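## Task

Pick up the small yellow sponge from the desk and set it down on this room's counter without disturbing the stacked cartons. Only if those cartons cut off every route to the counter, put the sponge on the coffee table's top instead. The coffee table must be standing upright at the end, the robot must not topple or finish leaning, and the sponge must stay where it is placed without the robot holding it.

## Robot and tools

Robot: a simulated Hello Robot Stretch 3 with a single arm. It has a two-wheeled base (0.33 m long, 0.34 m wide), a lift that slides up a mast, and a telescoping arm that reaches out to the robot's right. The gripper cannot move forward by itself, so the base must drive to shift it along the robot's forward direction. The base turns in place about a point midway between the wheels, 0.05 m behind its front edge. With the arm pulled in and the wrist folded, turning clears a circle of radius 0.28 m. An unfolded level wrist reaches past that circle. Loose objects may occasionally get a small push from outside.

Frames: the base frame has its origin on the floor between the drive wheels, x forward, y left, z up. hand_pose is reported in it, at the point where closed fingertips meet. The odometry frame is the base frame at the start of the scene. Heading is positive to the left, in the range -3.142 to 3.142.

execute_actions: argument "actions" is a list holding one action (or empty, which only reports state and images). An action may contain "base", "joints", both, and optionally "contact_limits". Their motions begin together.
- base: exactly one command, and it is an offset from where the base last reported itself. {"translate_m": d} drives straight by d metres, forward positive, -1 to 1. {"rotate_rad": d} turns in place by d radians, left (counter-clockwise seen from above) positive, -3.2 to 3.2. No sideways motion exists.
- joints: a dictionary of absolute targets by name, not offsets. lift_m 0 to 1.1 (arm height on the mast); arm_m 0 to 0.52 (extension); wrist_yaw_rad -1.345 to 4.42 (0 along the arm, positive toward the front, 3.0 folded over the base); wrist_pitch_rad -1.57 to 0.451 (0 level, negative tips the fingers down); wrist_roll_rad -2.911 to 2.911 (0 fingers side by side); gripper_m -0.089 to 0.179 (larger is wider; the actual fingertip gap is a bit less, about 0.007 less when almost shut and 0.025 less when fully open, and zero under 0.007); head_pan_rad -3.953 to 1.73 (0 forward, positive left, -1.57 looks along the arm); head_tilt_rad -1.53 to 0.419 (negative looks down). Tolerances for done: 0.004 for metre joints, 0.02 for yaw, roll and head, 0.05 for pitch.
- contact_limits: only arm_m, a motor_effort percentage 1 to 100; the arm stops (contact_stop) when effort reaches it (negative when retracting). Values too low stop at once; values above the maximum are cut down. It also caps holding force until the next action.
- cameras: list from head_camera, nav_camera, wrist_camera, all. Omitted/null/["all"] gives all, [] gives none. Images come in the order named by the pictures line.
Any unknown key or out-of-range number rejects the whole call with no motion. Joints or base left out of an action may keep pushing toward an earlier target. No action runs longer than 15 s. If a result reports a stop, the remaining calls in that reply are skipped.

wait: "seconds" 0 to 10; commands nothing and returns state and images. zoom_image: "camera" and "region" [x0, y0, x1, y1] in pixels of that camera's latest full image, top-left origin, at most 504 by 504. finished_scene: "scene" number (1 or 2); ends the scene irreversibly and reports success. Replying with no tool call ends everything.

Result lines: base_status and joint_status tell how each motion ended. done (for the base, wheels turned the commanded amount, even if slipping); off_target (stopped short, may still push); contact_stop, time_out, torque_fault (target dropped). After contact_stop the arm or lift goes slack until commanded again; a slack lift may sink under load or keep pressing. on_its_own covers uncommanded parts; "held at" is a held target, not a position. motor_effort is percent of maximum, positive toward higher joint values, with a bracketed peak; readings carry fixed bias and noise. Positive wheel effort pushes forward. A wrist servo pushed hard for several seconds turns off for 10 s (torque_fault). lidar_m: 12 distances in 30-degree sectors starting straight ahead and going counter-clockwise (4th left, 7th behind, 10th right), measured 0.17 m above the floor, "-" for nothing; it misses tabletops, clear objects, thin legs, and parts hidden by the robot. wrist_depth_mm and head_depth_mm: 7x7 grids of median depth (head image is sideways). base_odometry counts wheel turns only; turned_by_wheels and turned_by_imu give turning since the last result. base_tilt in degrees, forward and right positive, with a few degrees of fixed bias.

Speed: the base moves fast only when stowed (lift_m under 0.30, arm_m under 0.03, wrist_yaw_rad over 2.54); otherwise it is slow. The robot holds its last command while you think.

Gripping: send a gripper_m smaller than the object's width; release by sending at least 0.02 above where contact began. Neither the reading nor done proves a grasp; check images and depth. Very hard squeezes get reduced and can let things slip.

Cautions: fold or unfold the wrist only with lift_m 0.32 to 0.95, wrist_pitch_rad -0.4, roll near 0; once folded the lift may go to 0.25. With yaw below -0.4 keep pitch at -0.5 or lower. Pushing into something rigid with the gripper above about 0.45 m can tip the robot, more so with higher limits or repeated pushes. Don't drive while holding or hooking a fixed object. If snagged, reverse the last move in small steps, pull the gripper clear, and lower the lift to about 0.2 if still leaning. Avoid drops, slams, hard hits, and knocking the cartons or coffee table over. Place the item so it rests by itself, release, and withdraw before ending the scene.

Each tool is called after "Request:" by a JSON object that holds its "api" and its "payload".

## Session

Request:
{"api": "execute_actions", "payload": {"actions": []}}

Scene clock: 0.00 s.
base_odometry: x=+0.000 y=+0.000 heading=+0.000 (m, m, rad; odometry frame)
turned_by_wheels: +0.000 (rad since the last result)
turned_by_imu: +0.000 (rad since the last result)
base_tilt: forward=+0.0 right=-1.7 (deg)
lidar_m: 1.55 1.90 1.92 1.24 1.24 1.60 1.87 1.84 1.22 0.96 0.94 0.99
head_depth_mm: 1903 1535 1570 1365 1251 1275 1281 / 2009 1491 1491 1505 1515 1549 1567 / 2017 2163 2194 2228 2241 2279 1944 / 1976 2032 2069 2080 2115 2141 2022 / 1896 1927 1959 1976 2003 2022 2008 / 1811 1842 1869 1879 1899 1915 1906 / 1738 1753 1772 1781 1805 1822 1842
base_status: not commanded
joint_positions: lift_m=+0.362 arm_m=+0.002 wrist_yaw_rad=+2.872 wrist_pitch_rad=-0.403 wrist_roll_rad=+0.002 gripper_m=+0.037 head_pan_rad=+0.012 head_tilt_rad=+0.000
joint_status: not commanded
motor_effort: left_wheel=-1 right_wheel=+0 lift_m=+32 arm_m=+0 wrist_yaw_rad=+0 wrist_pitch_rad=+4 wrist_roll_rad=+1 gripper_m=+0 head_pan_rad=+1 head_tilt_rad=+1 (%)
hand_pose: x=+0.0391 y=+0.0712 z=+0.3785 quat_wxyz=(+0.234, +0.706, +0.047, +0.667) (m; base frame)
wrist_depth_mm: - - - - - - - / - - - - - - - / - - - - - - - / - - 992 970 956 934 918 / 783 - 766 750 773 732 726 / 642 632 654 619 - 608 606 / 541 540 534 528 514 516 508
pictures: head_camera (sideways: a quarter turn clockwise sets it upright), nav_camera (sideways: a quarter turn counterclockwise sets it upright), wrist_camera
Images, in order (width x height): head_camera 896x504, nav_camera 672x504, wrist_camera 644x364.

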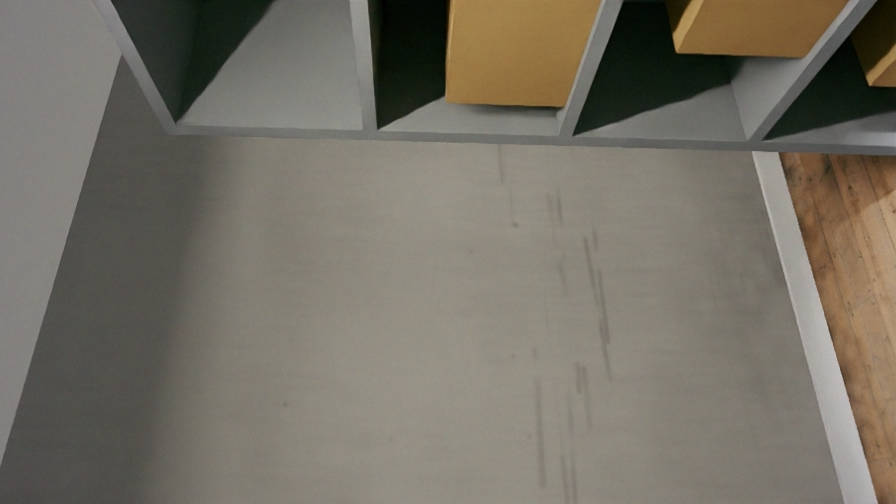

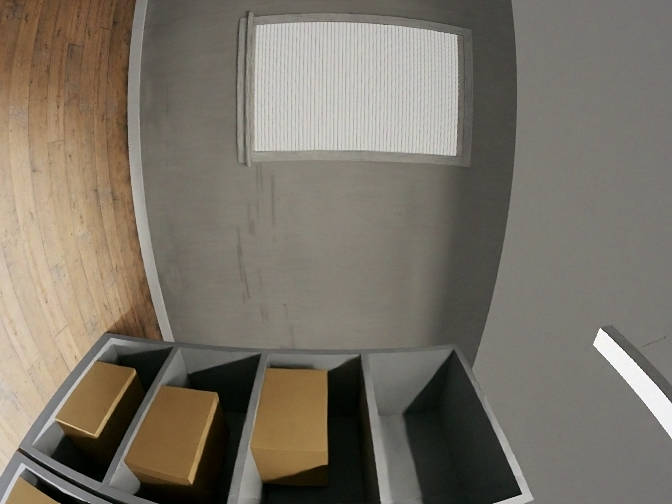

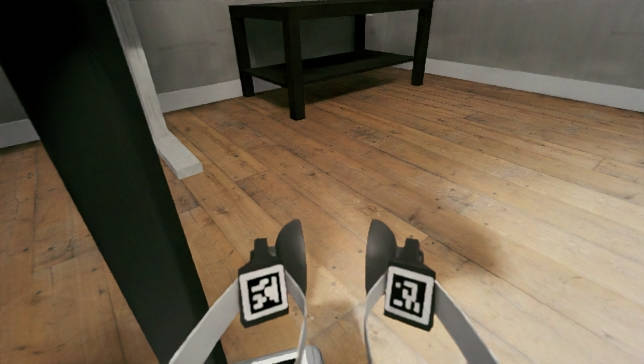

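Request:
{"api": "execute_actions", "payload": {"actions": [{"joints": {"head_pan_rad": 1.7, "head_tilt_rad": -0.5}}], "cameras": ["nav_camera"]}}

Request:
{"api": "execute_actions", "payload": {"actions": [{"joints": {"head_pan_rad": -1.6, "head_tilt_rad": -0.5}}], "cameras": ["nav_camera"]}}

Request:
{"api": "execute_actions", "payload": {"actions": [{"joints": {"head_pan_rad": -3.2, "head_tilt_rad": -0.5}}], "cameras": ["nav_camera"]}}

Scene clock: 12.10 s.
base_odometry: x=+0.000 y=+0.000 heading=+0.000 (m, m, rad; odometry frame)
turned_by_wheels: +0.000 (rad since the last result)
turned_by_imu: +0.001 (rad since the last result)
base_tilt: forward=+0.0 right=-1.9 (deg)
lidar_m: 1.55 1.90 1.91 1.25 1.24 1.61 1.87 1.84 1.22 0.96 0.94 1.00
head_depth_mm: 1662 1847 2087 1774 1854 1542 1270 / 1594 1779 2001 1761 1829 1529 1270 / 1545 1703 1904 1946 1824 1517 1262 / 1489 1644 1821 2041 1891 1509 1259 / 1440 1584 1712 1172 1874 1467 1251 / 1394 1527 1615 1156 1758 1496 1251 / 1351 1479 1554 1101 1932 - -
base_status: not commanded
joint_positions: lift_m=+0.362 arm_m=+0.002 wrist_yaw_rad=+2.872 wrist_pitch_rad=-0.403 wrist_roll_rad=+0.002 gripper_m=+0.037 head_pan_rad=+1.693 head_tilt_rad=-0.494
joint_status: all done
motor_effort: left_wheel=+0(1) right_wheel=+0(0) lift_m=+32(32) arm_m=-1(1) wrist_yaw_rad=+0(0) wrist_pitch_rad=+4(4) wrist_roll_rad=+1(1) gripper_m=+0(1) head_pan_rad=+3(34) head_tilt_rad=-3(17) (%)
hand_pose: x=+0.0391 y=+0.0712 z=+0.3785 quat_wxyz=(+0.234, +0.706, +0.047, +0.667) (m; base frame)
wrist_depth_mm: - - - - - - - / - - - - - - - / - - - - - - - / - - 977 947 961 926 906 / 793 - 771 757 769 729 728 / 647 620 662 631 - 604 600 / 540 542 530 532 515 513 513
pictures: nav_camera (sideways: a quarter turn counterclockwise sets it upright)
camera_calibration (this result's frames):
nav_camera: T_world_to_cam=[[-0.0617936, 0.433988, 0.898797, -1.13083], [0.985252, 0.170485, -0.014582, 0.0680943], [-0.15956, 0.884641, -0.438122, 0.52346], [0, 0, 0, 1]] pos_world=[-0.0534448, 0.016083, 1.24672]
Images, in order (width x height): nav_camera 672x504.

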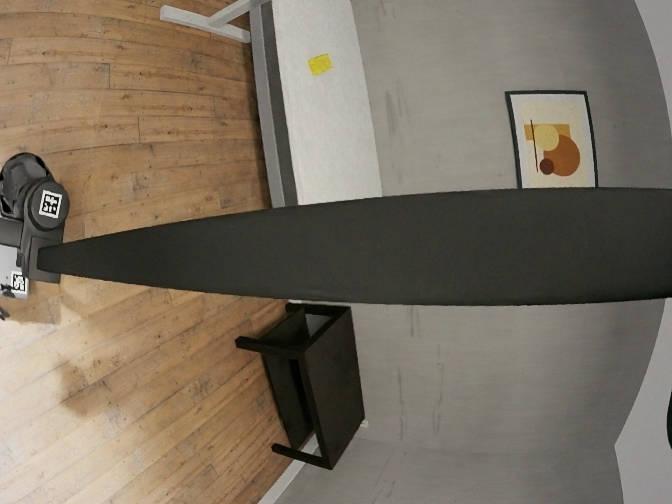

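Scene clock: 14.20 s.
base_odometry: x=+0.000 y=+0.000 heading=+0.000 (m, m, rad; odometry frame)
turned_by_wheels: +0.000 (rad since the last result)
turned_by_imu: +0.000 (rad since the last result)
base_tilt: forward=+0.1 right=-1.9 (deg)
lidar_m: 1.55 1.90 1.91 1.25 1.24 1.61 1.87 1.84 1.21 0.96 0.94 1.00
head_depth_mm: 1465 1220 1413 1521 1796 1528 1272 / 1414 1349 1307 1400 1659 1525 1268 / 904 1016 1160 1371 1540 1521 1265 / 932 969 1104 1272 1446 1509 1259 / 1119 911 1327 1463 1651 1458 1254 / 1145 863 946 1463 1245 1377 1245 / 1095 820 893 1404 1217 1269 1243
base_status: not commanded
joint_positions: lift_m=+0.362 arm_m=+0.002 wrist_yaw_rad=+2.872 wrist_pitch_rad=-0.403 wrist_roll_rad=+0.002 gripper_m=+0.037 head_pan_rad=-1.593 head_tilt_rad=-0.494
joint_status: all done
motor_effort: left_wheel=-1(1) right_wheel=+0(0) lift_m=+32(32) arm_m=+0(0) wrist_yaw_rad=+0(1) wrist_pitch_rad=+4(4) wrist_roll_rad=+1(1) gripper_m=+0(1) head_pan_rad=-3(31) head_tilt_rad=-2(3) (%)
hand_pose: x=+0.0391 y=+0.0712 z=+0.3785 quat_wxyz=(+0.234, +0.706, +0.047, +0.667) (m; base frame)
wrist_depth_mm: - - - - - - - / - - - - - - - / - - - - - - - / - - - 953 934 932 903 / 784 - 773 749 774 723 718 / 641 626 657 620 - 605 601 / 546 541 534 528 508 517 512
pictures: nav_camera (sideways: a quarter turn counterclockwise sets it upright)
camera_calibration (this result's frames):
nav_camera: T_world_to_cam=[[-0.00109859, -0.438553, 0.898705, -1.13108], [-0.999518, -0.0273996, -0.0145923, 0.080215], [0.0310236, -0.898288, -0.438311, 0.522543], [0, 0, 0, 1]] pos_world=[0.0627225, -0.0244459, 1.24671]
Images, in order (width x height): nav_camera 672x504.

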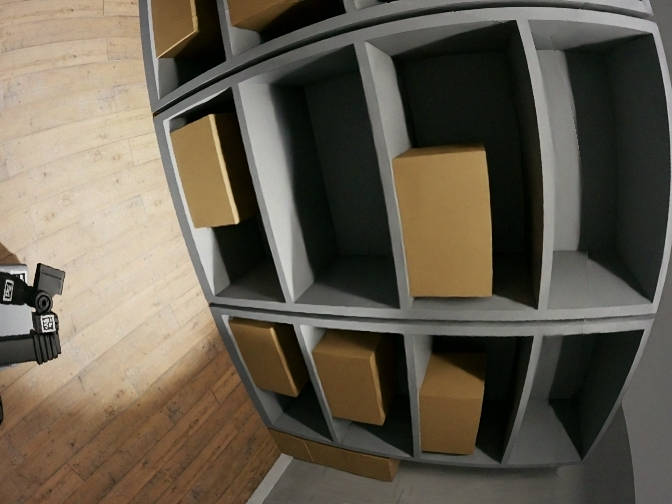

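Scene clock: 15.57 s.
base_odometry: x=+0.000 y=+0.000 heading=+0.000 (m, m, rad; odometry frame)
turned_by_wheels: +0.000 (rad since the last result)
turned_by_imu: +0.000 (rad since the last result)
base_tilt: forward=+0.1 right=-1.9 (deg)
lidar_m: 1.55 1.90 1.92 1.25 1.24 1.60 1.87 1.84 1.21 0.96 0.94 0.99
head_depth_mm: 1917 2033 1763 1348 1931 1536 1272 / 2017 2228 2320 2445 1863 1523 1269 / 1907 2112 2357 2532 1897 1525 1263 / 1791 1975 2205 2386 1888 1510 1255 / 1686 1857 2066 2275 1878 1506 1254 / 1610 1760 1932 2149 1879 1503 1245 / 1536 1665 1828 2029 1863 1487 1245
base_status: not commanded
joint_positions: lift_m=+0.362 arm_m=+0.002 wrist_yaw_rad=+2.872 wrist_pitch_rad=-0.403 wrist_roll_rad=+0.002 gripper_m=+0.037 head_pan_rad=-3.193 head_tilt_rad=-0.494
joint_status: all done
motor_effort: left_wheel=-1(1) right_wheel=+0(0) lift_m=+32(31) arm_m=+0(0) wrist_yaw_rad=-1(0) wrist_pitch_rad=+4(4) wrist_roll_rad=+1(1) gripper_m=-1(2) head_pan_rad=-3(32) head_tilt_rad=-2(5) (%)
hand_pose: x=+0.0391 y=+0.0712 z=+0.3785 quat_wxyz=(+0.234, +0.706, +0.047, +0.667) (m; base frame)
wrist_depth_mm: - - - - - - - / - - - - - - - / - - - - - - - / - - 977 952 943 933 902 / 789 - 773 760 778 727 725 / 648 620 662 623 - 609 591 / 545 543 529 529 507 521 515
pictures: nav_camera (sideways: a quarter turn counterclockwise sets it upright)
camera_calibration (this result's frames):
nav_camera: T_world_to_cam=[[-0.438361, 0.0139094, 0.898691, -1.12839], [0.00180799, 0.999892, -0.0145938, 0.0741088], [-0.898797, -0.00477254, -0.438338, 0.52825], [0, 0, 0, 1]] pos_world=[-0.0199877, -0.0558844, 1.24671]
Images, in order (width x height): nav_camera 672x504.

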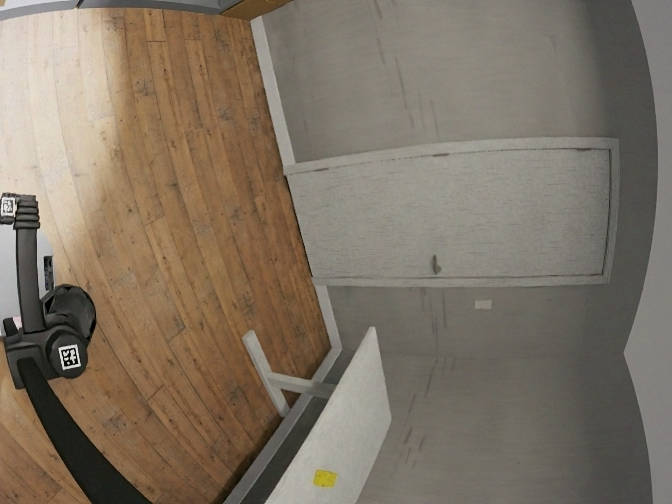

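Request:
{"api": "execute_actions", "payload": {"actions": [{"base": {"rotate_rad": -2.85}, "joints": {"head_pan_rad": -1.2, "head_tilt_rad": -0.6}}], "cameras": ["nav_camera"]}}

Scene clock: 50.33 s.
base_odometry: x=+0.000 y=+0.000 heading=-2.850 (m, m, rad; odometry frame)
turned_by_wheels: -2.850 (rad since the last result)
turned_by_imu: -2.855 (rad since the last result)
base_tilt: forward=+0.1 right=-1.8 (deg)
lidar_m: 1.84 1.75 1.07 0.94 0.95 1.19 1.90 1.91 1.32 1.24 1.69 1.61
head_depth_mm: 1355 1508 1361 1115 1729 1426 1212 / 1382 1537 1350 1452 1671 1424 1209 / 1405 1569 1336 1969 1724 1413 1202 / 1431 1606 1316 2014 1709 1411 1199 / 1463 1638 1302 1997 1697 1401 1194 / 1491 1644 1233 2069 1700 1397 1189 / 1520 1687 1278 2050 1678 1396 1184
base_status: done
joint_positions: lift_m=+0.362 arm_m=+0.002 wrist_yaw_rad=+2.872 wrist_pitch_rad=-0.403 wrist_roll_rad=+0.002 gripper_m=+0.037 head_pan_rad=-1.207 head_tilt_rad=-0.593
joint_status: all done
motor_effort: left_wheel=+1(5) right_wheel=-2(4) lift_m=+32(32) arm_m=-1(0) wrist_yaw_rad=+0(0) wrist_pitch_rad=+4(4) wrist_roll_rad=+1(1) gripper_m=+0(0) head_pan_rad=+3(32) head_tilt_rad=-2(8) (%)
hand_pose: x=+0.0391 y=+0.0712 z=+0.3785 quat_wxyz=(+0.234, +0.706, +0.047, +0.667) (m; base frame)
wrist_depth_mm: - - - - - - - / - 875 945 - - - - / - 920 - - - - - / 868 - 981 958 943 926 918 / 781 - 778 750 770 733 716 / 651 638 656 624 - 606 597 / 548 544 535 533 510 516 509
pictures: nav_camera (sideways: a quarter turn counterclockwise sets it upright)
camera_calibration (this result's frames):
nav_camera: T_world_to_cam=[[0.194761, -0.487608, 0.851062, -1.07014], [-0.916371, -0.399861, -0.0193895, 0.085951], [0.349761, -0.776112, -0.524707, 0.633014], [0, 0, 0, 1]] pos_world=[0.0657803, 0.00385211, 1.24457]
Images, in order (width x height): nav_camera 672x504.

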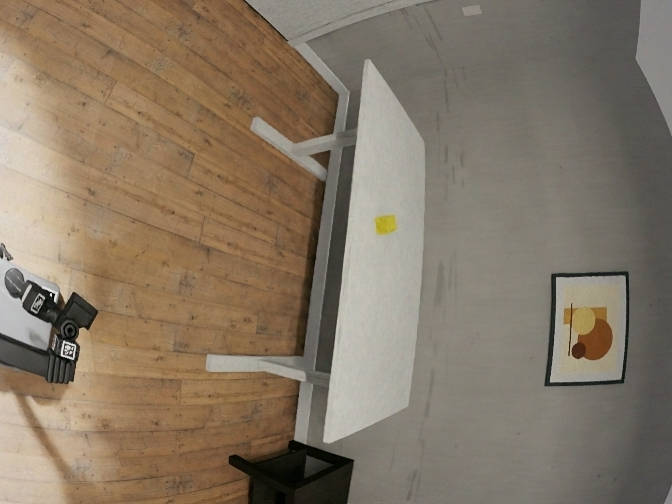

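Request:
{"api": "execute_actions", "payload": {"actions": [{"base": {"translate_m": 0.62}, "joints": {"lift_m": 0.92, "head_pan_rad": -1.57, "head_tilt_rad": -0.5}}], "cameras": ["head_camera"]}}

Scene clock: 67.13 s.
base_odometry: x=-0.594 y=-0.178 heading=-2.850 (m, m, rad; odometry frame)
turned_by_wheels: +0.000 (rad since the last result)
turned_by_imu: +0.002 (rad since the last result)
base_tilt: forward=+0.2 right=-1.7 (deg)
lidar_m: 1.22 1.26 1.11 1.00 1.18 1.29 2.51 1.70 1.39 1.59 1.22 1.34
head_depth_mm: 1420 1577 1675 1180 1728 - - / 1399 1542 1640 1170 1888 - - / 1374 1520 1619 1104 1873 1550 - / 1350 1487 1581 1093 1860 1550 - / 1323 1464 1551 1087 1846 1576 - / 1306 1441 1525 1076 1779 1501 - / 1286 1415 1497 1072 1761 1472 1232
base_status: done
joint_positions: lift_m=+0.920 arm_m=+0.002 wrist_yaw_rad=+2.872 wrist_pitch_rad=-0.404 wrist_roll_rad=+0.002 gripper_m=+0.037 head_pan_rad=-1.563 head_tilt_rad=-0.507
joint_status: all done
motor_effort: left_wheel=+1(6) right_wheel=-2(2) lift_m=+35(36) arm_m=+0(0) wrist_yaw_rad=+1(0) wrist_pitch_rad=+4(4) wrist_roll_rad=+1(1) gripper_m=+0(0) head_pan_rad=-3(23) head_tilt_rad=+2(9) (%)
hand_pose: x=+0.0390 y=+0.0711 z=+0.9357 quat_wxyz=(+0.234, +0.706, +0.047, +0.667) (m; base frame)
wrist_depth_mm: - 865 - - - - - / - - - - - - - / - - - - - - - / - - - - - - - / - - - - - - - / - - - - - - - / - - - - - - -
pictures: head_camera (sideways: a quarter turn clockwise sets it upright)
camera_calibration (this result's frames):
head_camera: T_world_to_cam=[[-0.0229531, 0.523827, -0.851515, 1.12747], [0.998697, -0.0268139, -0.0434156, 0.0529925], [-0.0455747, -0.851402, -0.522529, 0.640417], [0, 0, 0, 1]] pos_world=[0.00214236, -0.0439277, 1.297]
Images, in order (width x height): head_camera 896x504.

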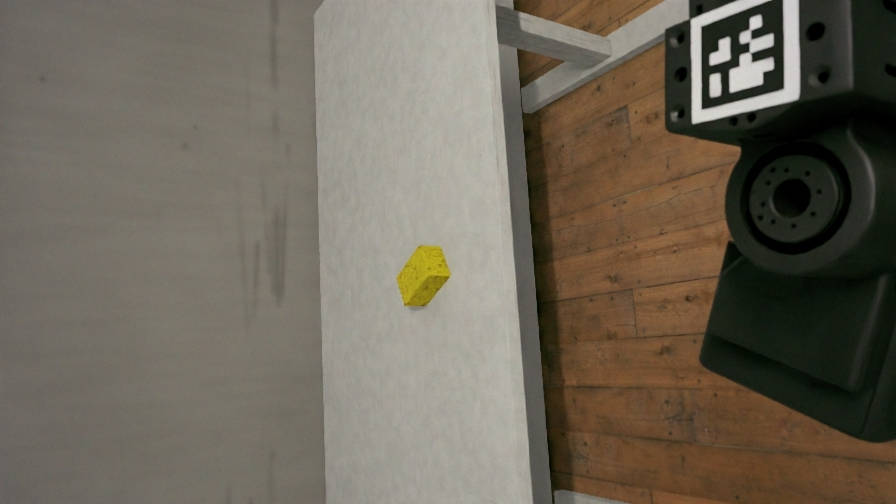

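Request:
{"api": "execute_actions", "payload": {"actions": [{"joints": {"wrist_yaw_rad": 0.0, "gripper_m": 0.12}}], "cameras": ["wrist_camera"]}}

Scene clock: 78.23 s.
base_odometry: x=-0.594 y=-0.178 heading=-2.850 (m, m, rad; odometry frame)
turned_by_wheels: +0.000 (rad since the last result)
turned_by_imu: +0.001 (rad since the last result)
base_tilt: forward=+0.2 right=-1.7 (deg)
lidar_m: 1.22 1.27 1.12 1.00 1.18 1.29 2.51 1.70 1.39 1.59 1.22 1.34
head_depth_mm: 1424 1575 1678 1178 1719 - - / 1400 1550 1648 1169 1884 - - / 1376 1522 1617 1104 1951 - - / 1348 1490 1595 1092 1930 - - / 1327 1464 1547 1087 1854 1488 1230 / 1309 1443 1522 1080 1778 1483 1237 / 1288 1413 1496 1068 1765 1469 1229
base_status: not commanded
joint_positions: lift_m=+0.920 arm_m=+0.002 wrist_yaw_rad=+0.003 wrist_pitch_rad=-0.404 wrist_roll_rad=+0.002 gripper_m=+0.120 head_pan_rad=-1.563 head_tilt_rad=-0.507
joint_status: all done
motor_effort: left_wheel=+1(1) right_wheel=-2(2) lift_m=+35(35) arm_m=+0(1) wrist_yaw_rad=-2(2) wrist_pitch_rad=+4(4) wrist_roll_rad=+1(1) gripper_m=-1(81) head_pan_rad=-3(2) head_tilt_rad=+1(2) (%)
hand_pose: x=-0.0209 y=-0.3731 z=+0.9357 quat_wxyz=(+0.693, +0.143, -0.693, -0.141) (m; base frame)
wrist_depth_mm: - - - - - - - / - - - - - - - / - 925 907 836 851 841 823 / 679 668 690 721 - - - / - - - - - - - / - - - - - - - / - - - - - - -
pictures: wrist_camera
camera_calibration (this result's frames):
wrist_camera: T_world_to_cam=[[-0.998679, -0.0397182, -0.0326095, 0.00191375], [0.00748144, 0.515423, -0.856903, 1.03634], [0.0508423, -0.856015, -0.514445, 0.321365], [0, 0, 0, 1]] pos_world=[-0.0221811, -0.258986, 1.05343]
Images, in order (width x height): wrist_camera 644x364.

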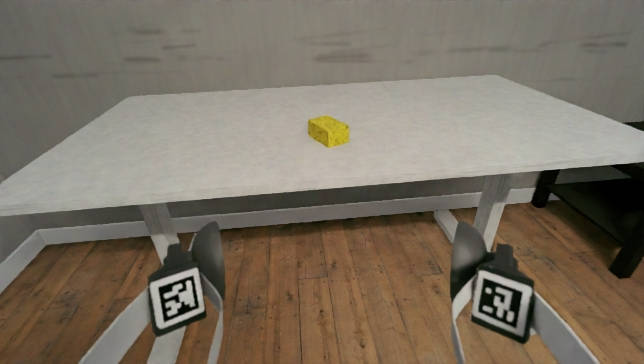

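Request:
{"api": "execute_actions", "payload": {"actions": [{"base": {"rotate_rad": -0.7}}], "cameras": []}}

Request:
{"api": "execute_actions", "payload": {"actions": [{"base": {"translate_m": 0.36}}], "cameras": []}}

Request:
{"api": "execute_actions", "payload": {"actions": [{"base": {"rotate_rad": 0.7}}], "cameras": []}}

Request:
{"api": "execute_actions", "payload": {"actions": [{"base": {"translate_m": -0.27}}], "cameras": ["wrist_camera", "head_camera"]}}

Scene clock: 97.10 s.
base_odometry: x=-0.594 y=-0.178 heading=+2.734 (m, m, rad; odometry frame)
turned_by_wheels: -0.700 (rad since the last result)
turned_by_imu: -0.701 (rad since the last result)
base_tilt: forward=+0.0 right=-2.0 (deg)
lidar_m: 1.47 1.22 1.25 1.33 1.03 1.01 1.16 1.90 2.42 1.38 1.43 1.22
head_depth_mm: 2247 2417 2608 2531 1905 - - / 2397 2599 2721 2511 1889 - - / 2351 2624 2431 2375 1950 - - / 2077 2310 2377 2194 1934 - - / 1867 2045 2180 2240 1853 1480 1227 / 1695 1833 1890 1255 1724 1481 1243 / 1544 1668 1571 1123 1827 1471 1232
base_status: done
joint_positions: lift_m=+0.920 arm_m=+0.002 wrist_yaw_rad=+0.002 wrist_pitch_rad=-0.404 wrist_roll_rad=+0.002 gripper_m=+0.120 head_pan_rad=-1.563 head_tilt_rad=-0.507
joint_status: not commanded
motor_effort: left_wheel=+1(5) right_wheel=-2(5) lift_m=+35(35) arm_m=+0(0) wrist_yaw_rad=-1(2) wrist_pitch_rad=+4(4) wrist_roll_rad=+1(1) gripper_m=+1(0) head_pan_rad=-2(4) head_tilt_rad=+3(2) (%)
hand_pose: x=-0.0211 y=-0.3731 z=+0.9357 quat_wxyz=(+0.692, +0.142, -0.693, -0.142) (m; base frame)
wrist_depth_mm: - - - - - - - / - - - - - - - / 981 926 920 - - - - / 663 703 - - - - - / - - - - - - - / - - - - - - - / - - - - - - -
pictures: none
No camera images: the call's "cameras" was empty. Leave "cameras" out to get every camera's image.

Scene clock: 102.00 s.
base_odometry: x=-0.924 y=-0.036 heading=+2.734 (m, m, rad; odometry frame)
turned_by_wheels: +0.000 (rad since the last result)
turned_by_imu: +0.001 (rad since the last result)
base_tilt: forward=+0.1 right=-2.0 (deg)
lidar_m: 1.17 1.00 0.99 1.14 1.29 1.29 1.46 2.45 1.75 1.34 1.33 0.89
head_depth_mm: 2463 2661 2734 2528 1895 - - / 2250 2559 2435 2201 1886 - - / 1948 2202 2288 1289 1937 - - / 1723 1912 2000 1149 1793 - - / 1548 1706 1604 1091 1739 1487 1226 / 1403 1526 1570 1080 881 1480 1238 / 1279 1384 1451 1067 814 1471 1229
base_status: done
joint_positions: lift_m=+0.920 arm_m=+0.002 wrist_yaw_rad=+0.002 wrist_pitch_rad=-0.404 wrist_roll_rad=+0.002 gripper_m=+0.120 head_pan_rad=-1.563 head_tilt_rad=-0.507
joint_status: not commanded
motor_effort: left_wheel=+1(5) right_wheel=-2(3) lift_m=+35(35) arm_m=-1(0) wrist_yaw_rad=-1(1) wrist_pitch_rad=+4(4) wrist_roll_rad=+1(1) gripper_m=+0(1) head_pan_rad=-3(3) head_tilt_rad=+2(2) (%)
hand_pose: x=-0.0211 y=-0.3731 z=+0.9357 quat_wxyz=(+0.692, +0.142, -0.693, -0.142) (m; base frame)
wrist_depth_mm: 866 - - - - - - / 885 - - - - - - / 885 932 907 881 - - - / 679 633 637 727 - - - / 527 523 562 - - - - / 429 426 - - - - - / 379 - - - - - -
pictures: none
No camera images: the call's "cameras" was empty. Leave "cameras" out to get every camera's image.

Scene clock: 104.07 s.
base_odometry: x=-0.924 y=-0.036 heading=-2.850 (m, m, rad; odometry frame)
turned_by_wheels: +0.700 (rad since the last result)
turned_by_imu: +0.702 (rad since the last result)
base_tilt: forward=+0.1 right=-1.8 (deg)
lidar_m: 0.99 0.99 1.28 1.29 1.29 1.63 2.75 1.75 1.34 1.33 0.89 1.07
head_depth_mm: 1175 1304 1434 1124 847 - - / 1159 1278 1401 1118 840 - - / 1136 1255 1382 1107 863 - - / 1119 1233 1355 1100 856 - - / 1099 1216 1336 1090 826 1441 1230 / 1080 1188 1315 1077 817 1406 1234 / 1068 1174 1298 1072 813 1324 1230
base_status: done
joint_positions: lift_m=+0.920 arm_m=+0.002 wrist_yaw_rad=+0.002 wrist_pitch_rad=-0.404 wrist_roll_rad=+0.002 gripper_m=+0.120 head_pan_rad=-1.563 head_tilt_rad=-0.507
joint_status: not commanded
motor_effort: left_wheel=-3(6) right_wheel=+2(6) lift_m=+35(35) arm_m=+0(1) wrist_yaw_rad=-2(2) wrist_pitch_rad=+4(4) wrist_roll_rad=+0(1) gripper_m=+0(0) head_pan_rad=-1(4) head_tilt_rad=+2(1) (%)
hand_pose: x=-0.0211 y=-0.3731 z=+0.9357 quat_wxyz=(+0.692, +0.142, -0.693, -0.142) (m; base frame)
wrist_depth_mm: 916 937 990 979 - - - / 972 - - - - - - / - - 910 903 849 851 842 / - 670 664 646 618 586 615 / - 517 516 507 500 507 490 / 434 423 435 446 - - - / - - - - - - -
pictures: none
No camera images: the call's "cameras" was empty. Leave "cameras" out to get every camera's image.

Scene clock: 108.07 s.
base_odometry: x=-0.666 y=+0.042 heading=-2.850 (m, m, rad; odometry frame)
turned_by_wheels: +0.000 (rad since the last result)
turned_by_imu: +0.000 (rad since the last result)
base_tilt: forward=+0.1 right=-1.9 (deg)
lidar_m: 1.25 1.29 1.36 1.24 1.44 1.56 2.49 1.53 1.18 1.37 1.02 1.37
head_depth_mm: 1206 1334 1469 1123 906 - - / 1189 1315 1445 1117 869 - - / 1167 1288 1415 1106 860 - - / 1151 1269 1389 1098 858 - - / 1132 1244 1368 1085 826 1485 1229 / 1111 1225 1341 1081 820 1477 1241 / 1095 1208 1314 1068 812 1429 1233
base_status: done
joint_positions: lift_m=+0.920 arm_m=+0.002 wrist_yaw_rad=+0.002 wrist_pitch_rad=-0.404 wrist_roll_rad=+0.002 gripper_m=+0.120 head_pan_rad=-1.563 head_tilt_rad=-0.507
joint_status: not commanded
motor_effort: left_wheel=-2(7) right_wheel=+2(3) lift_m=+35(35) arm_m=+0(1) wrist_yaw_rad=-1(1) wrist_pitch_rad=+4(4) wrist_roll_rad=+1(1) gripper_m=+0(0) head_pan_rad=-2(3) head_tilt_rad=+2(2) (%)
hand_pose: x=-0.0211 y=-0.3731 z=+0.9357 quat_wxyz=(+0.692, +0.142, -0.693, -0.142) (m; base frame)
wrist_depth_mm: 952 953 991 - - - - / - - - - - - - / - 935 910 889 846 840 828 / 683 658 655 605 635 617 608 / 526 518 515 503 501 513 509 / 447 455 - - - - - / - - - - - - -
pictures: head_camera (sideways: a quarter turn clockwise sets it upright), wrist_camera
camera_calibration (this result's frames):
head_camera: T_world_to_cam=[[-0.0228807, 0.523588, -0.851665, 1.12767], [0.998694, -0.0269607, -0.0434057, 0.0529797], [-0.0456881, -0.851545, -0.522287, 0.640102], [0, 0, 0, 1]] pos_world=[0.00213646, -0.0439285, 1.29701]
wrist_camera: T_world_to_cam=[[-0.998713, -0.0388501, -0.0326095, 0.00204026], [0.00792944, 0.515416, -0.856903, 1.03636], [0.0500982, -0.856059, -0.514445, 0.321337], [0, 0, 0, 1]] pos_world=[-0.0222785, -0.258992, 1.05343]
Images, in order (width x height): head_camera 896x504, wrist_camera 644x364.

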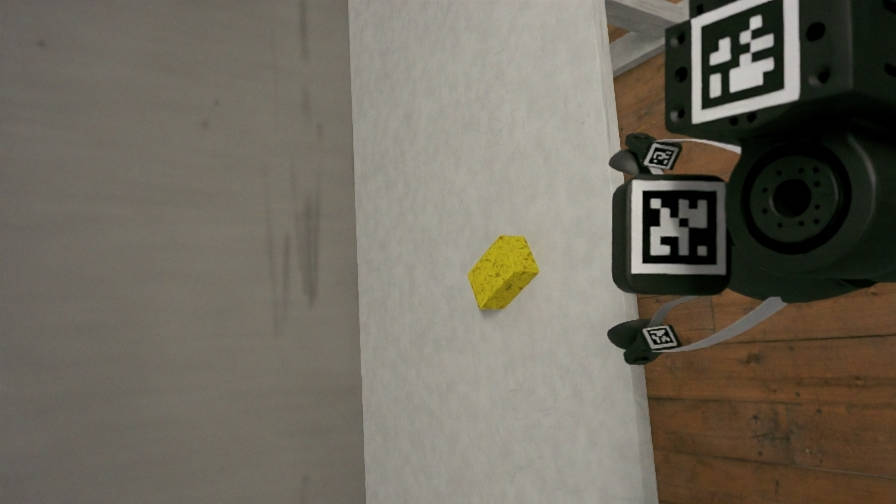

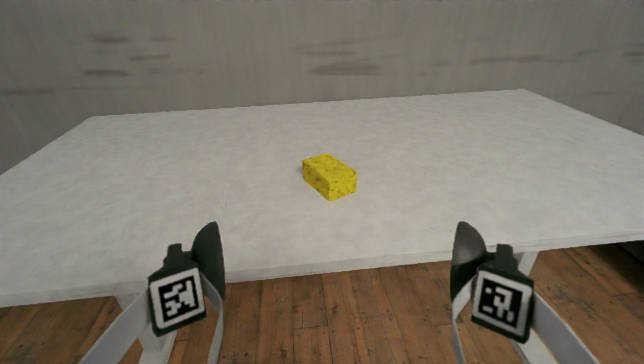

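Request:
{"api": "execute_actions", "payload": {"actions": [{"joints": {"lift_m": 0.75, "arm_m": 0.28, "gripper_m": 0.17}}], "cameras": ["wrist_camera"]}}

Scene clock: 124.37 s.
base_odometry: x=-0.666 y=+0.042 heading=-2.850 (m, m, rad; odometry frame)
turned_by_wheels: +0.000 (rad since the last result)
turned_by_imu: +0.001 (rad since the last result)
base_tilt: forward=+0.1 right=-2.0 (deg)
lidar_m: 1.25 1.29 1.36 1.24 1.44 1.56 2.49 1.53 1.18 1.36 1.02 1.36
head_depth_mm: 1208 1337 1469 1124 905 1491 1293 / 1184 1309 1444 1113 870 - - / 1168 1288 1415 1104 - 1443 1255 / 1149 1265 1386 1098 - 1456 1246 / 1127 1245 1361 1086 821 1495 1242 / 1114 1227 1333 1079 820 1475 1237 / 1095 1205 1314 1072 814 1439 1235
base_status: not commanded
joint_positions: lift_m=+0.750 arm_m=+0.280 wrist_yaw_rad=+0.001 wrist_pitch_rad=-0.404 wrist_roll_rad=+0.002 gripper_m=+0.170 head_pan_rad=-1.563 head_tilt_rad=-0.507
joint_status: all done
motor_effort: left_wheel=-2(2) right_wheel=+3(3) lift_m=+28(32) arm_m=+3(2) wrist_yaw_rad=-1(1) wrist_pitch_rad=+4(4) wrist_roll_rad=+1(1) gripper_m=-1(84) head_pan_rad=-2(2) head_tilt_rad=+2(0) (%)
hand_pose: x=-0.0212 y=-0.6507 z=+0.7660 quat_wxyz=(+0.692, +0.142, -0.693, -0.142) (m; base frame)
wrist_depth_mm: 717 748 741 773 785 814 863 / 732 738 709 683 658 631 611 / 459 446 439 395 416 408 397 / 328 323 316 253 304 302 296 / 256 261 249 245 243 246 236 / 209 - 204 202 200 198 200 / 182 170 173 171 169 168 158
pictures: wrist_camera
camera_calibration (this result's frames):
wrist_camera: T_world_to_cam=[[-0.998729, -0.0384369, -0.0326105, -0.0141045], [0.00814218, 0.515436, -0.856889, 1.03403], [0.0497448, -0.856065, -0.514468, -0.00364041], [0, 0, 0, 1]] pos_world=[-0.0223248, -0.536635, 0.883715]
Images, in order (width x height): wrist_camera 644x364.

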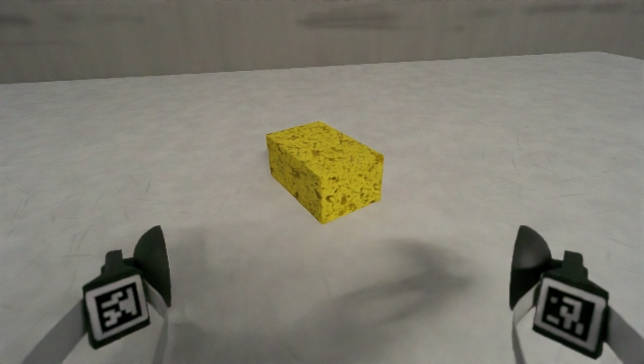

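Request:
{"api": "execute_actions", "payload": {"actions": [{"joints": {"arm_m": 0.41}}], "cameras": ["wrist_camera"]}}

Scene clock: 131.90 s.
base_odometry: x=-0.666 y=+0.042 heading=-2.850 (m, m, rad; odometry frame)
turned_by_wheels: +0.000 (rad since the last result)
turned_by_imu: +0.001 (rad since the last result)
base_tilt: forward=+0.2 right=-1.7 (deg)
lidar_m: 1.25 1.29 1.36 1.23 1.44 1.56 2.48 1.52 1.19 1.37 1.02 1.37
head_depth_mm: 1210 1338 1470 1123 909 1495 1295 / 1189 1313 1449 1114 870 - - / 1169 1292 1413 1189 817 1498 1256 / 1150 1269 1385 1178 799 1500 1246 / 1134 1250 1363 1093 822 1490 1243 / 1112 1225 1338 1081 818 1480 1236 / 1096 1208 1313 1071 812 1439 1230
base_status: not commanded
joint_positions: lift_m=+0.750 arm_m=+0.410 wrist_yaw_rad=+0.001 wrist_pitch_rad=-0.404 wrist_roll_rad=+0.002 gripper_m=+0.170 head_pan_rad=-1.563 head_tilt_rad=-0.507
joint_status: all done
motor_effort: left_wheel=-3(2) right_wheel=+3(3) lift_m=+28(28) arm_m=+3(2) wrist_yaw_rad=-1(0) wrist_pitch_rad=+4(4) wrist_roll_rad=+1(1) gripper_m=+0(0) head_pan_rad=-3(3) head_tilt_rad=+2(3) (%)
hand_pose: x=-0.0212 y=-0.7807 z=+0.7660 quat_wxyz=(+0.692, +0.142, -0.693, -0.142) (m; base frame)
wrist_depth_mm: 602 617 633 652 670 693 713 / 645 657 662 668 657 632 604 / 456 450 435 422 418 406 392 / 326 323 318 308 303 300 295 / 254 261 227 175 241 246 235 / 209 - 196 145 154 197 200 / 182 170 172 131 160 167 158
pictures: wrist_camera
camera_calibration (this result's frames):
wrist_camera: T_world_to_cam=[[-0.998729, -0.038418, -0.0326106, -0.0190909], [0.008152, 0.515436, -0.856889, 1.10104], [0.0497287, -0.856066, -0.514468, -0.114932], [0, 0, 0, 1]] pos_world=[-0.0223269, -0.666637, 0.883715]
Images, in order (width x height): wrist_camera 644x364.

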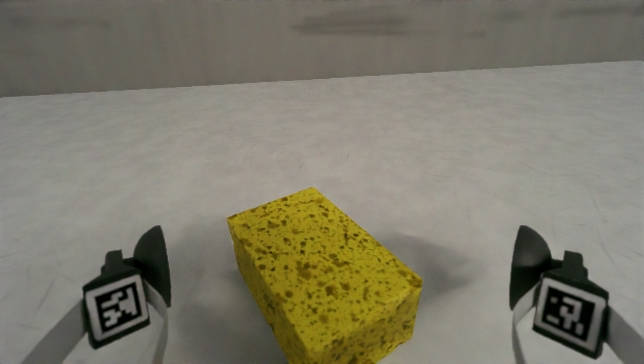

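Request:
{"api": "execute_actions", "payload": {"actions": [{"joints": {"gripper_m": 0.03}}], "cameras": ["wrist_camera"]}}

Scene clock: 143.90 s.
base_odometry: x=-0.666 y=+0.042 heading=-2.850 (m, m, rad; odometry frame)
turned_by_wheels: +0.000 (rad since the last result)
turned_by_imu: +0.001 (rad since the last result)
base_tilt: forward=+0.1 right=-1.7 (deg)
lidar_m: 1.25 1.29 1.36 1.24 1.44 1.56 2.48 1.53 1.19 1.37 1.02 1.37
head_depth_mm: 1210 1339 1468 1125 907 1482 1298 / 1188 1309 1446 1116 869 - - / 1169 1288 1419 1170 818 1500 1253 / 1152 1267 1386 1204 800 1493 1251 / 1132 1246 1365 1090 822 1492 1242 / 1114 1224 1337 1080 819 1482 1240 / 1095 1203 1312 1073 812 1428 1231
base_status: not commanded
joint_positions: lift_m=+0.750 arm_m=+0.410 wrist_yaw_rad=+0.001 wrist_pitch_rad=-0.404 wrist_roll_rad=+0.002 gripper_m=+0.031 head_pan_rad=-1.563 head_tilt_rad=-0.507
joint_status: all done
motor_effort: left_wheel=-3(3) right_wheel=+3(3) lift_m=+29(28) arm_m=+3(3) wrist_yaw_rad=-1(1) wrist_pitch_rad=+4(4) wrist_roll_rad=+1(1) gripper_m=-17(91) head_pan_rad=-2(3) head_tilt_rad=+2(2) (%)
hand_pose: x=-0.0212 y=-0.7807 z=+0.7660 quat_wxyz=(+0.692, +0.142, -0.693, -0.142) (m; base frame)
wrist_depth_mm: 594 613 636 645 667 689 699 / 635 649 670 678 646 641 609 / 459 448 440 427 415 406 396 / 328 322 315 312 306 299 294 / 254 251 248 177 251 237 234 / 208 206 - 145 145 197 195 / 176 175 172 139 161 167 166
pictures: wrist_camera
camera_calibration (this result's frames):
wrist_camera: T_world_to_cam=[[-0.998729, -0.0384178, -0.0326114, -0.0190901], [0.0081528, 0.515436, -0.856889, 1.10104], [0.0497289, -0.856066, -0.514468, -0.114932], [0, 0, 0, 1]] pos_world=[-0.0223269, -0.666637, 0.883715]
Images, in order (width x height): wrist_camera 644x364.

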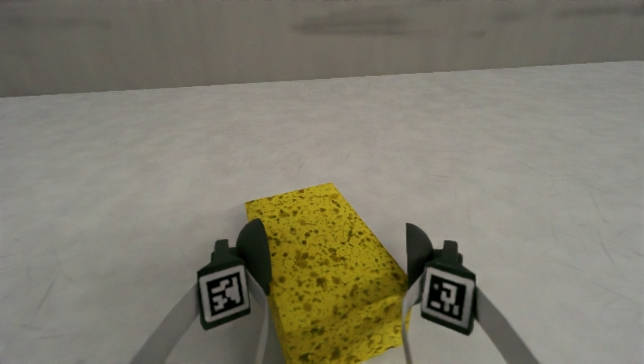

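Request:
{"api": "execute_actions", "payload": {"actions": [{"joints": {"lift_m": 0.85}}], "cameras": ["wrist_camera"]}}

Scene clock: 150.87 s.
base_odometry: x=-0.666 y=+0.042 heading=-2.850 (m, m, rad; odometry frame)
turned_by_wheels: +0.000 (rad since the last result)
turned_by_imu: +0.001 (rad since the last result)
base_tilt: forward=+0.2 right=-2.0 (deg)
lidar_m: 1.25 1.29 1.36 1.24 1.44 1.56 2.49 1.53 1.18 1.36 1.02 1.36
head_depth_mm: 1208 1335 1476 1123 910 - - / 1186 1312 1454 1204 - 1474 1232 / 1167 1290 1424 - 863 1503 1248 / 1150 1269 1398 - 831 1496 1248 / 1130 1244 1361 1087 824 1485 1242 / 1115 1225 1340 1081 817 1489 1234 / 1095 1204 1316 1072 813 1435 1231
base_status: not commanded
joint_positions: lift_m=+0.850 arm_m=+0.410 wrist_yaw_rad=+0.001 wrist_pitch_rad=-0.405 wrist_roll_rad=+0.002 gripper_m=+0.031 head_pan_rad=-1.563 head_tilt_rad=-0.507
joint_status: all done
motor_effort: left_wheel=-2(2) right_wheel=+3(2) lift_m=+35(36) arm_m=+3(3) wrist_yaw_rad=-1(1) wrist_pitch_rad=+5(5) wrist_roll_rad=+1(1) gripper_m=-15(15) head_pan_rad=-3(3) head_tilt_rad=+2(3) (%)
hand_pose: x=-0.0212 y=-0.7806 z=+0.8655 quat_wxyz=(+0.692, +0.143, -0.693, -0.142) (m; base frame)
wrist_depth_mm: 601 614 635 655 669 679 702 / 652 670 693 702 717 745 786 / 687 695 708 683 671 663 640 / 523 525 511 507 490 486 474 / 410 407 406 176 407 383 378 / 338 332 - 145 145 318 314 / 284 284 278 139 257 270 269
pictures: wrist_camera
camera_calibration (this result's frames):
wrist_camera: T_world_to_cam=[[-0.99873, -0.0383878, -0.0326456, -0.0157879], [0.00815033, 0.516249, -0.8564, 1.18645], [0.0497286, -0.855578, -0.51528, -0.0625588], [0, 0, 0, 1]] pos_world=[-0.0223268, -0.666633, 0.983323]
Images, in order (width x height): wrist_camera 644x364.

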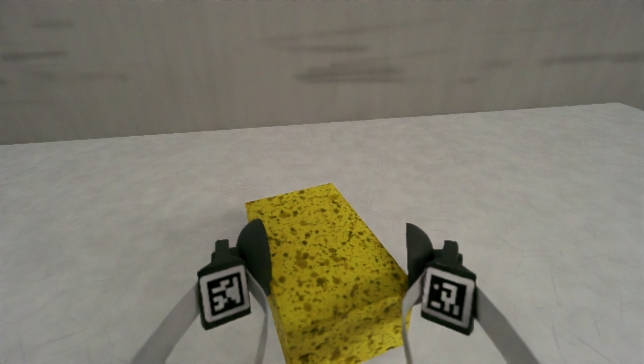

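Got it. Now retract, stow, and look for the route to the counter.

Request:
{"api": "execute_actions", "payload": {"actions": [{"joints": {"arm_m": 0.0, "head_pan_rad": 1.2, "head_tilt_rad": -0.3}}], "cameras": ["nav_camera"]}}

Scene clock: 168.20 s.
base_odometry: x=-0.666 y=+0.042 heading=-2.850 (m, m, rad; odometry frame)
turned_by_wheels: +0.000 (rad since the last result)
turned_by_imu: +0.001 (rad since the last result)
base_tilt: forward=+0.1 right=-1.8 (deg)
lidar_m: 1.25 1.29 1.36 1.24 1.44 1.56 2.48 1.53 1.19 1.36 1.02 1.36
head_depth_mm: 1406 1458 1518 1577 1651 1687 1441 / 1572 1639 1712 1762 1881 1817 1436 / 1704 1804 1930 1697 1828 1806 1430 / 1425 1436 1456 1707 1788 1774 1422 / 1591 1463 1341 1861 1981 1676 1417 / 1507 1501 1253 1413 1458 1565 1417 / 1428 1495 1382 1320 1349 1461 1408
base_status: not commanded
joint_positions: lift_m=+0.850 arm_m=+0.002 wrist_yaw_rad=+0.001 wrist_pitch_rad=-0.405 wrist_roll_rad=+0.002 gripper_m=+0.031 head_pan_rad=+1.193 head_tilt_rad=-0.310
joint_status: all done
joint sent to its limit — the command would take arm_m past its lower limit, so that joint was sent only as far as its limit.
motor_effort: left_wheel=-2(3) right_wheel=+3(2) lift_m=+35(35) arm_m=-4(2) wrist_yaw_rad=+0(1) wrist_pitch_rad=+5(5) wrist_roll_rad=+0(1) gripper_m=-15(17) head_pan_rad=+2(33) head_tilt_rad=+4(10) (%)
hand_pose: x=-0.0213 y=-0.3733 z=+0.8655 quat_wxyz=(+0.692, +0.143, -0.693, -0.142) (m; base frame)
wrist_depth_mm: 939 974 992 - - - - / - - - - - - - / 753 733 718 695 684 667 649 / 536 526 514 511 496 486 481 / 417 425 420 176 433 - - / - - - 145 145 - - / - - - 139 985 992 -
pictures: nav_camera (sideways: a quarter turn counterclockwise sets it upright)
camera_calibration (this result's frames):
nav_camera: T_world_to_cam=[[0.090459, 0.251024, 0.963745, -1.21654], [0.947107, -0.320875, -0.00532004, 0.0562714], [0.307906, 0.91325, -0.266772, 0.297614], [0, 0, 0, 1]] pos_world=[-0.0348854, 0.0516395, 1.25212]
Images, in order (width x height): nav_camera 672x504.

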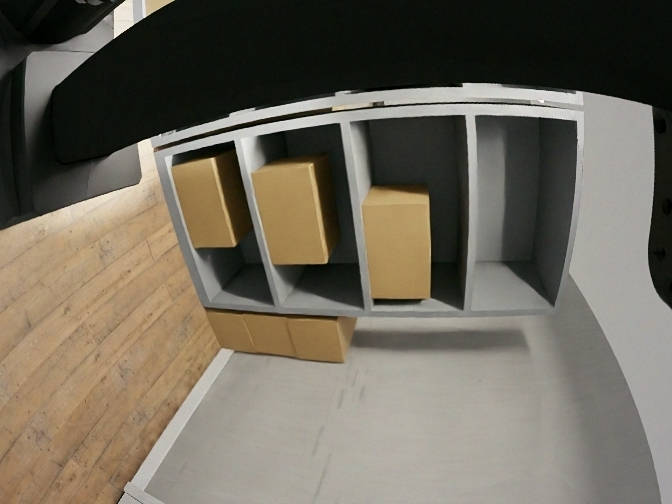

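Request:
{"api": "execute_actions", "payload": {"actions": [{"base": {"rotate_rad": 3.1}, "joints": {"wrist_yaw_rad": 2.9, "head_pan_rad": 0.0, "head_tilt_rad": -0.4}}], "cameras": []}}

Request:
{"api": "execute_actions", "payload": {"actions": [{"joints": {"lift_m": 0.28}}], "cameras": ["nav_camera"]}}

Scene clock: 190.87 s.
base_odometry: x=-0.666 y=+0.042 heading=+0.250 (m, m, rad; odometry frame)
turned_by_wheels: +3.100 (rad since the last result)
turned_by_imu: +3.107 (rad since the last result)
base_tilt: forward=+0.2 right=-1.9 (deg)
lidar_m: 2.48 1.53 1.19 1.36 1.02 1.38 1.25 1.25 1.52 1.23 1.32 1.53
head_depth_mm: 2300 2506 2722 2773 2182 1676 1350 / 2221 2446 2659 2853 2184 1660 1348 / 2187 2400 2593 2782 2159 1650 1347 / 2142 2329 2554 2716 2145 1646 1338 / 2104 2276 2486 2669 2132 1635 1330 / 2052 2237 2422 2618 2115 1624 1326 / 2027 2186 2357 2565 2091 1626 1312
base_status: done
joint_positions: lift_m=+0.850 arm_m=+0.002 wrist_yaw_rad=+2.898 wrist_pitch_rad=-0.405 wrist_roll_rad=+0.002 gripper_m=+0.031 head_pan_rad=+0.007 head_tilt_rad=-0.395
joint_status: all done
motor_effort: left_wheel=-2(6) right_wheel=+3(6) lift_m=+35(35) arm_m=-3(5) wrist_yaw_rad=+2(3) wrist_pitch_rad=+5(5) wrist_roll_rad=+0(1) gripper_m=-15(17) head_pan_rad=-1(30) head_tilt_rad=-2(7) (%)
hand_pose: x=+0.0334 y=+0.0721 z=+0.8655 quat_wxyz=(+0.226, +0.705, +0.057, +0.670) (m; base frame)
wrist_depth_mm: - - - - - - - / - - - - - - - / 755 - 706 819 - - - / 609 - - - - - - / - - - 176 - - - / - - - 145 146 - - / - - - 139 990 - -
pictures: none
No camera images: the call's "cameras" was empty. Leave "cameras" out to get every camera's image.

Scene clock: 196.87 s.
base_odometry: x=-0.666 y=+0.042 heading=+0.250 (m, m, rad; odometry frame)
turned_by_wheels: +0.000 (rad since the last result)
turned_by_imu: +0.001 (rad since the last result)
base_tilt: forward=+0.1 right=-1.9 (deg)
lidar_m: 2.48 1.53 1.18 1.36 1.03 1.38 1.25 1.25 1.52 1.23 1.32 1.53
head_depth_mm: 2287 2504 2717 2793 2172 1673 1354 / 2241 2415 2681 2868 2171 1669 1348 / 2194 2365 2616 2788 2156 1660 1341 / 2141 2324 2538 2711 2137 1646 1346 / 2106 2276 2476 2685 2134 1640 1334 / 2052 2234 2404 2615 2108 1634 1327 / 2010 2193 2372 2573 2096 1630 1318
base_status: not commanded
joint_positions: lift_m=+0.280 arm_m=+0.002 wrist_yaw_rad=+2.898 wrist_pitch_rad=-0.405 wrist_roll_rad=+0.002 gripper_m=+0.031 head_pan_rad=+0.007 head_tilt_rad=-0.395
joint_status: all done
motor_effort: left_wheel=-2(2) right_wheel=+3(3) lift_m=+28(34) arm_m=-3(4) wrist_yaw_rad=+2(2) wrist_pitch_rad=+5(5) wrist_roll_rad=+0(1) gripper_m=-16(16) head_pan_rad=-3(4) head_tilt_rad=-2(1) (%)
hand_pose: x=+0.0333 y=+0.0720 z=+0.2956 quat_wxyz=(+0.226, +0.705, +0.057, +0.670) (m; base frame)
wrist_depth_mm: - - - - - - - / - - - - - - - / - - - - - - - / 795 - 818 791 782 778 756 / 659 - 641 176 647 615 596 / 531 518 - 145 145 505 495 / 454 - - 137 410 427 426
pictures: nav_camera (sideways: a quarter turn counterclockwise sets it upright)
camera_calibration (this result's frames):
nav_camera: T_world_to_cam=[[0.347594, 0.0110111, 0.937581, -1.18394], [0.0576602, -0.99829, -0.00965251, 0.0673366], [0.935871, 0.0574162, -0.347634, 0.399022], [0, 0, 0, 1]] pos_world=[0.0342128, 0.0573476, 1.2494]
Images, in order (width x height): nav_camera 672x504.

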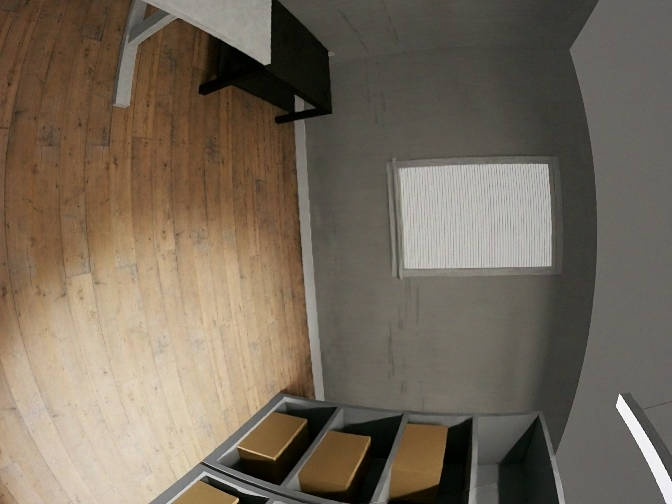

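Request:
{"api": "execute_actions", "payload": {"actions": [{"base": {"translate_m": 1.0}, "joints": {"head_pan_rad": -0.8}}], "cameras": ["nav_camera"]}}

Scene clock: 216.60 s.
base_odometry: x=+0.303 y=+0.290 heading=+0.250 (m, m, rad; odometry frame)
turned_by_wheels: +0.000 (rad since the last result)
turned_by_imu: +0.002 (rad since the last result)
base_tilt: forward=+0.2 right=-1.8 (deg)
lidar_m: 1.50 1.51 1.51 1.01 1.54 1.79 2.23 2.15 1.20 1.07 1.11 1.37
head_depth_mm: 1235 1183 1092 1196 1199 1525 1342 / 1305 1067 1094 1249 1285 1417 1349 / 1390 1129 1163 1312 1454 1513 1345 / 1266 1203 1255 1638 1757 1592 1335 / 1161 1291 1416 1536 1717 1640 1335 / 1801 1930 2068 2235 2119 1627 1327 / 1615 1713 1827 1942 2008 1612 1318
base_status: done
joint_positions: lift_m=+0.280 arm_m=+0.002 wrist_yaw_rad=+2.898 wrist_pitch_rad=-0.405 wrist_roll_rad=+0.002 gripper_m=+0.031 head_pan_rad=-0.793 head_tilt_rad=-0.396
joint_status: all done
motor_effort: left_wheel=-2(6) right_wheel=+2(8) lift_m=+29(28) arm_m=-2(3) wrist_yaw_rad=+2(2) wrist_pitch_rad=+5(5) wrist_roll_rad=+1(1) gripper_m=-16(16) head_pan_rad=-3(32) head_tilt_rad=-1(1) (%)
hand_pose: x=+0.0332 y=+0.0720 z=+0.2956 quat_wxyz=(+0.226, +0.705, +0.057, +0.670) (m; base frame)
wrist_depth_mm: - - - - - - - / - - - - - - - / - - - - - - - / 855 - 821 798 784 760 753 / 644 - 640 177 642 607 598 / 532 527 - 145 145 506 500 / 451 - - 137 413 429 426
pictures: nav_camera (sideways: a quarter turn counterclockwise sets it upright)
camera_calibration (this result's frames):
nav_camera: T_world_to_cam=[[0.250781, -0.242384, 0.937208, -1.18286], [-0.675942, -0.736891, -0.00970658, 0.071882], [0.692973, -0.631064, -0.348636, 0.401807], [0, 0, 0, 1]] pos_world=[0.066785, 0.0198294, 1.24937]
Images, in order (width x height): nav_camera 672x504.

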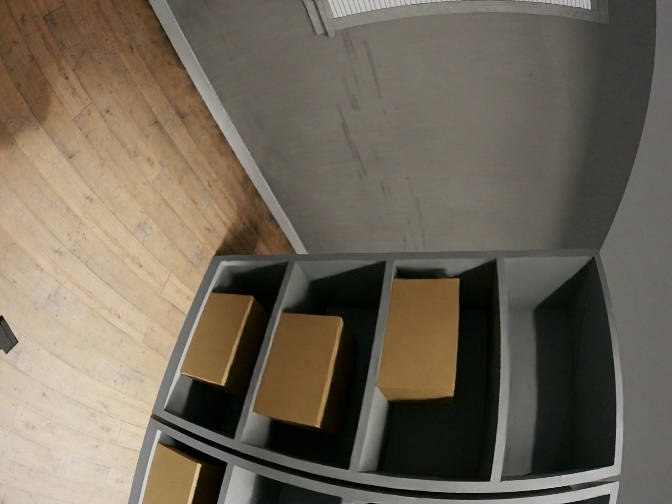

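Request:
{"api": "execute_actions", "payload": {"actions": [{"base": {"translate_m": 1.0}, "joints": {"head_pan_rad": -1.57}}], "cameras": ["nav_camera"]}}

Scene clock: 226.67 s.
base_odometry: x=+1.272 y=+0.537 heading=+0.250 (m, m, rad; odometry frame)
turned_by_wheels: +0.000 (rad since the last result)
turned_by_imu: +0.002 (rad since the last result)
base_tilt: forward=+0.2 right=-1.8 (deg)
lidar_m: 0.52 0.52 0.64 1.14 1.28 1.72 3.21 1.60 1.02 0.91 0.90 0.57
head_depth_mm: 1113 933 984 1192 1225 1396 1352 / 1154 912 962 1114 1185 1356 1343 / 1142 889 937 1306 1248 1341 1340 / 974 1202 1030 1500 1257 1499 1333 / 844 934 1050 1190 1380 1524 1322 / 2560 2785 3013 2971 2098 1629 1324 / 2534 2712 2936 2908 2079 1613 1323
base_status: done
joint_positions: lift_m=+0.280 arm_m=+0.002 wrist_yaw_rad=+2.898 wrist_pitch_rad=-0.405 wrist_roll_rad=+0.002 gripper_m=+0.031 head_pan_rad=-1.563 head_tilt_rad=-0.396
joint_status: all done
motor_effort: left_wheel=-2(6) right_wheel=+2(8) lift_m=+29(29) arm_m=-4(4) wrist_yaw_rad=+1(1) wrist_pitch_rad=+5(5) wrist_roll_rad=+1(1) gripper_m=-14(16) head_pan_rad=-3(32) head_tilt_rad=-2(1) (%)
hand_pose: x=+0.0332 y=+0.0720 z=+0.2956 quat_wxyz=(+0.226, +0.705, +0.057, +0.670) (m; base frame)
wrist_depth_mm: - - - - 777 554 427 / - - - - 803 569 438 / - - - - 852 597 454 / 847 - 820 799 771 614 472 / 654 - 641 177 645 588 478 / 539 524 - 145 145 508 472 / 456 - - 137 410 427 424
pictures: nav_camera (sideways: a quarter turn counterclockwise sets it upright)
camera_calibration (this result's frames):
nav_camera: T_world_to_cam=[[0.0112955, -0.348588, 0.937208, -1.1814], [-0.998244, -0.0584436, -0.00970659, 0.073848], [0.0581574, -0.935452, -0.348636, 0.40568], [0, 0, 0, 1]] pos_world=[0.0634695, -0.028011, 1.24937]
Images, in order (width x height): nav_camera 672x504.

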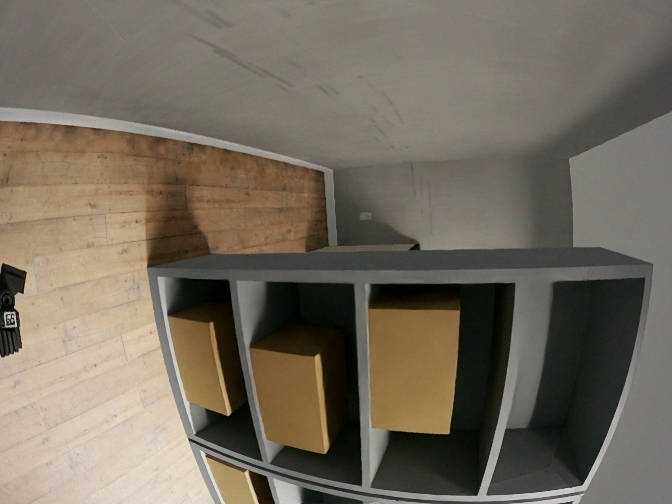

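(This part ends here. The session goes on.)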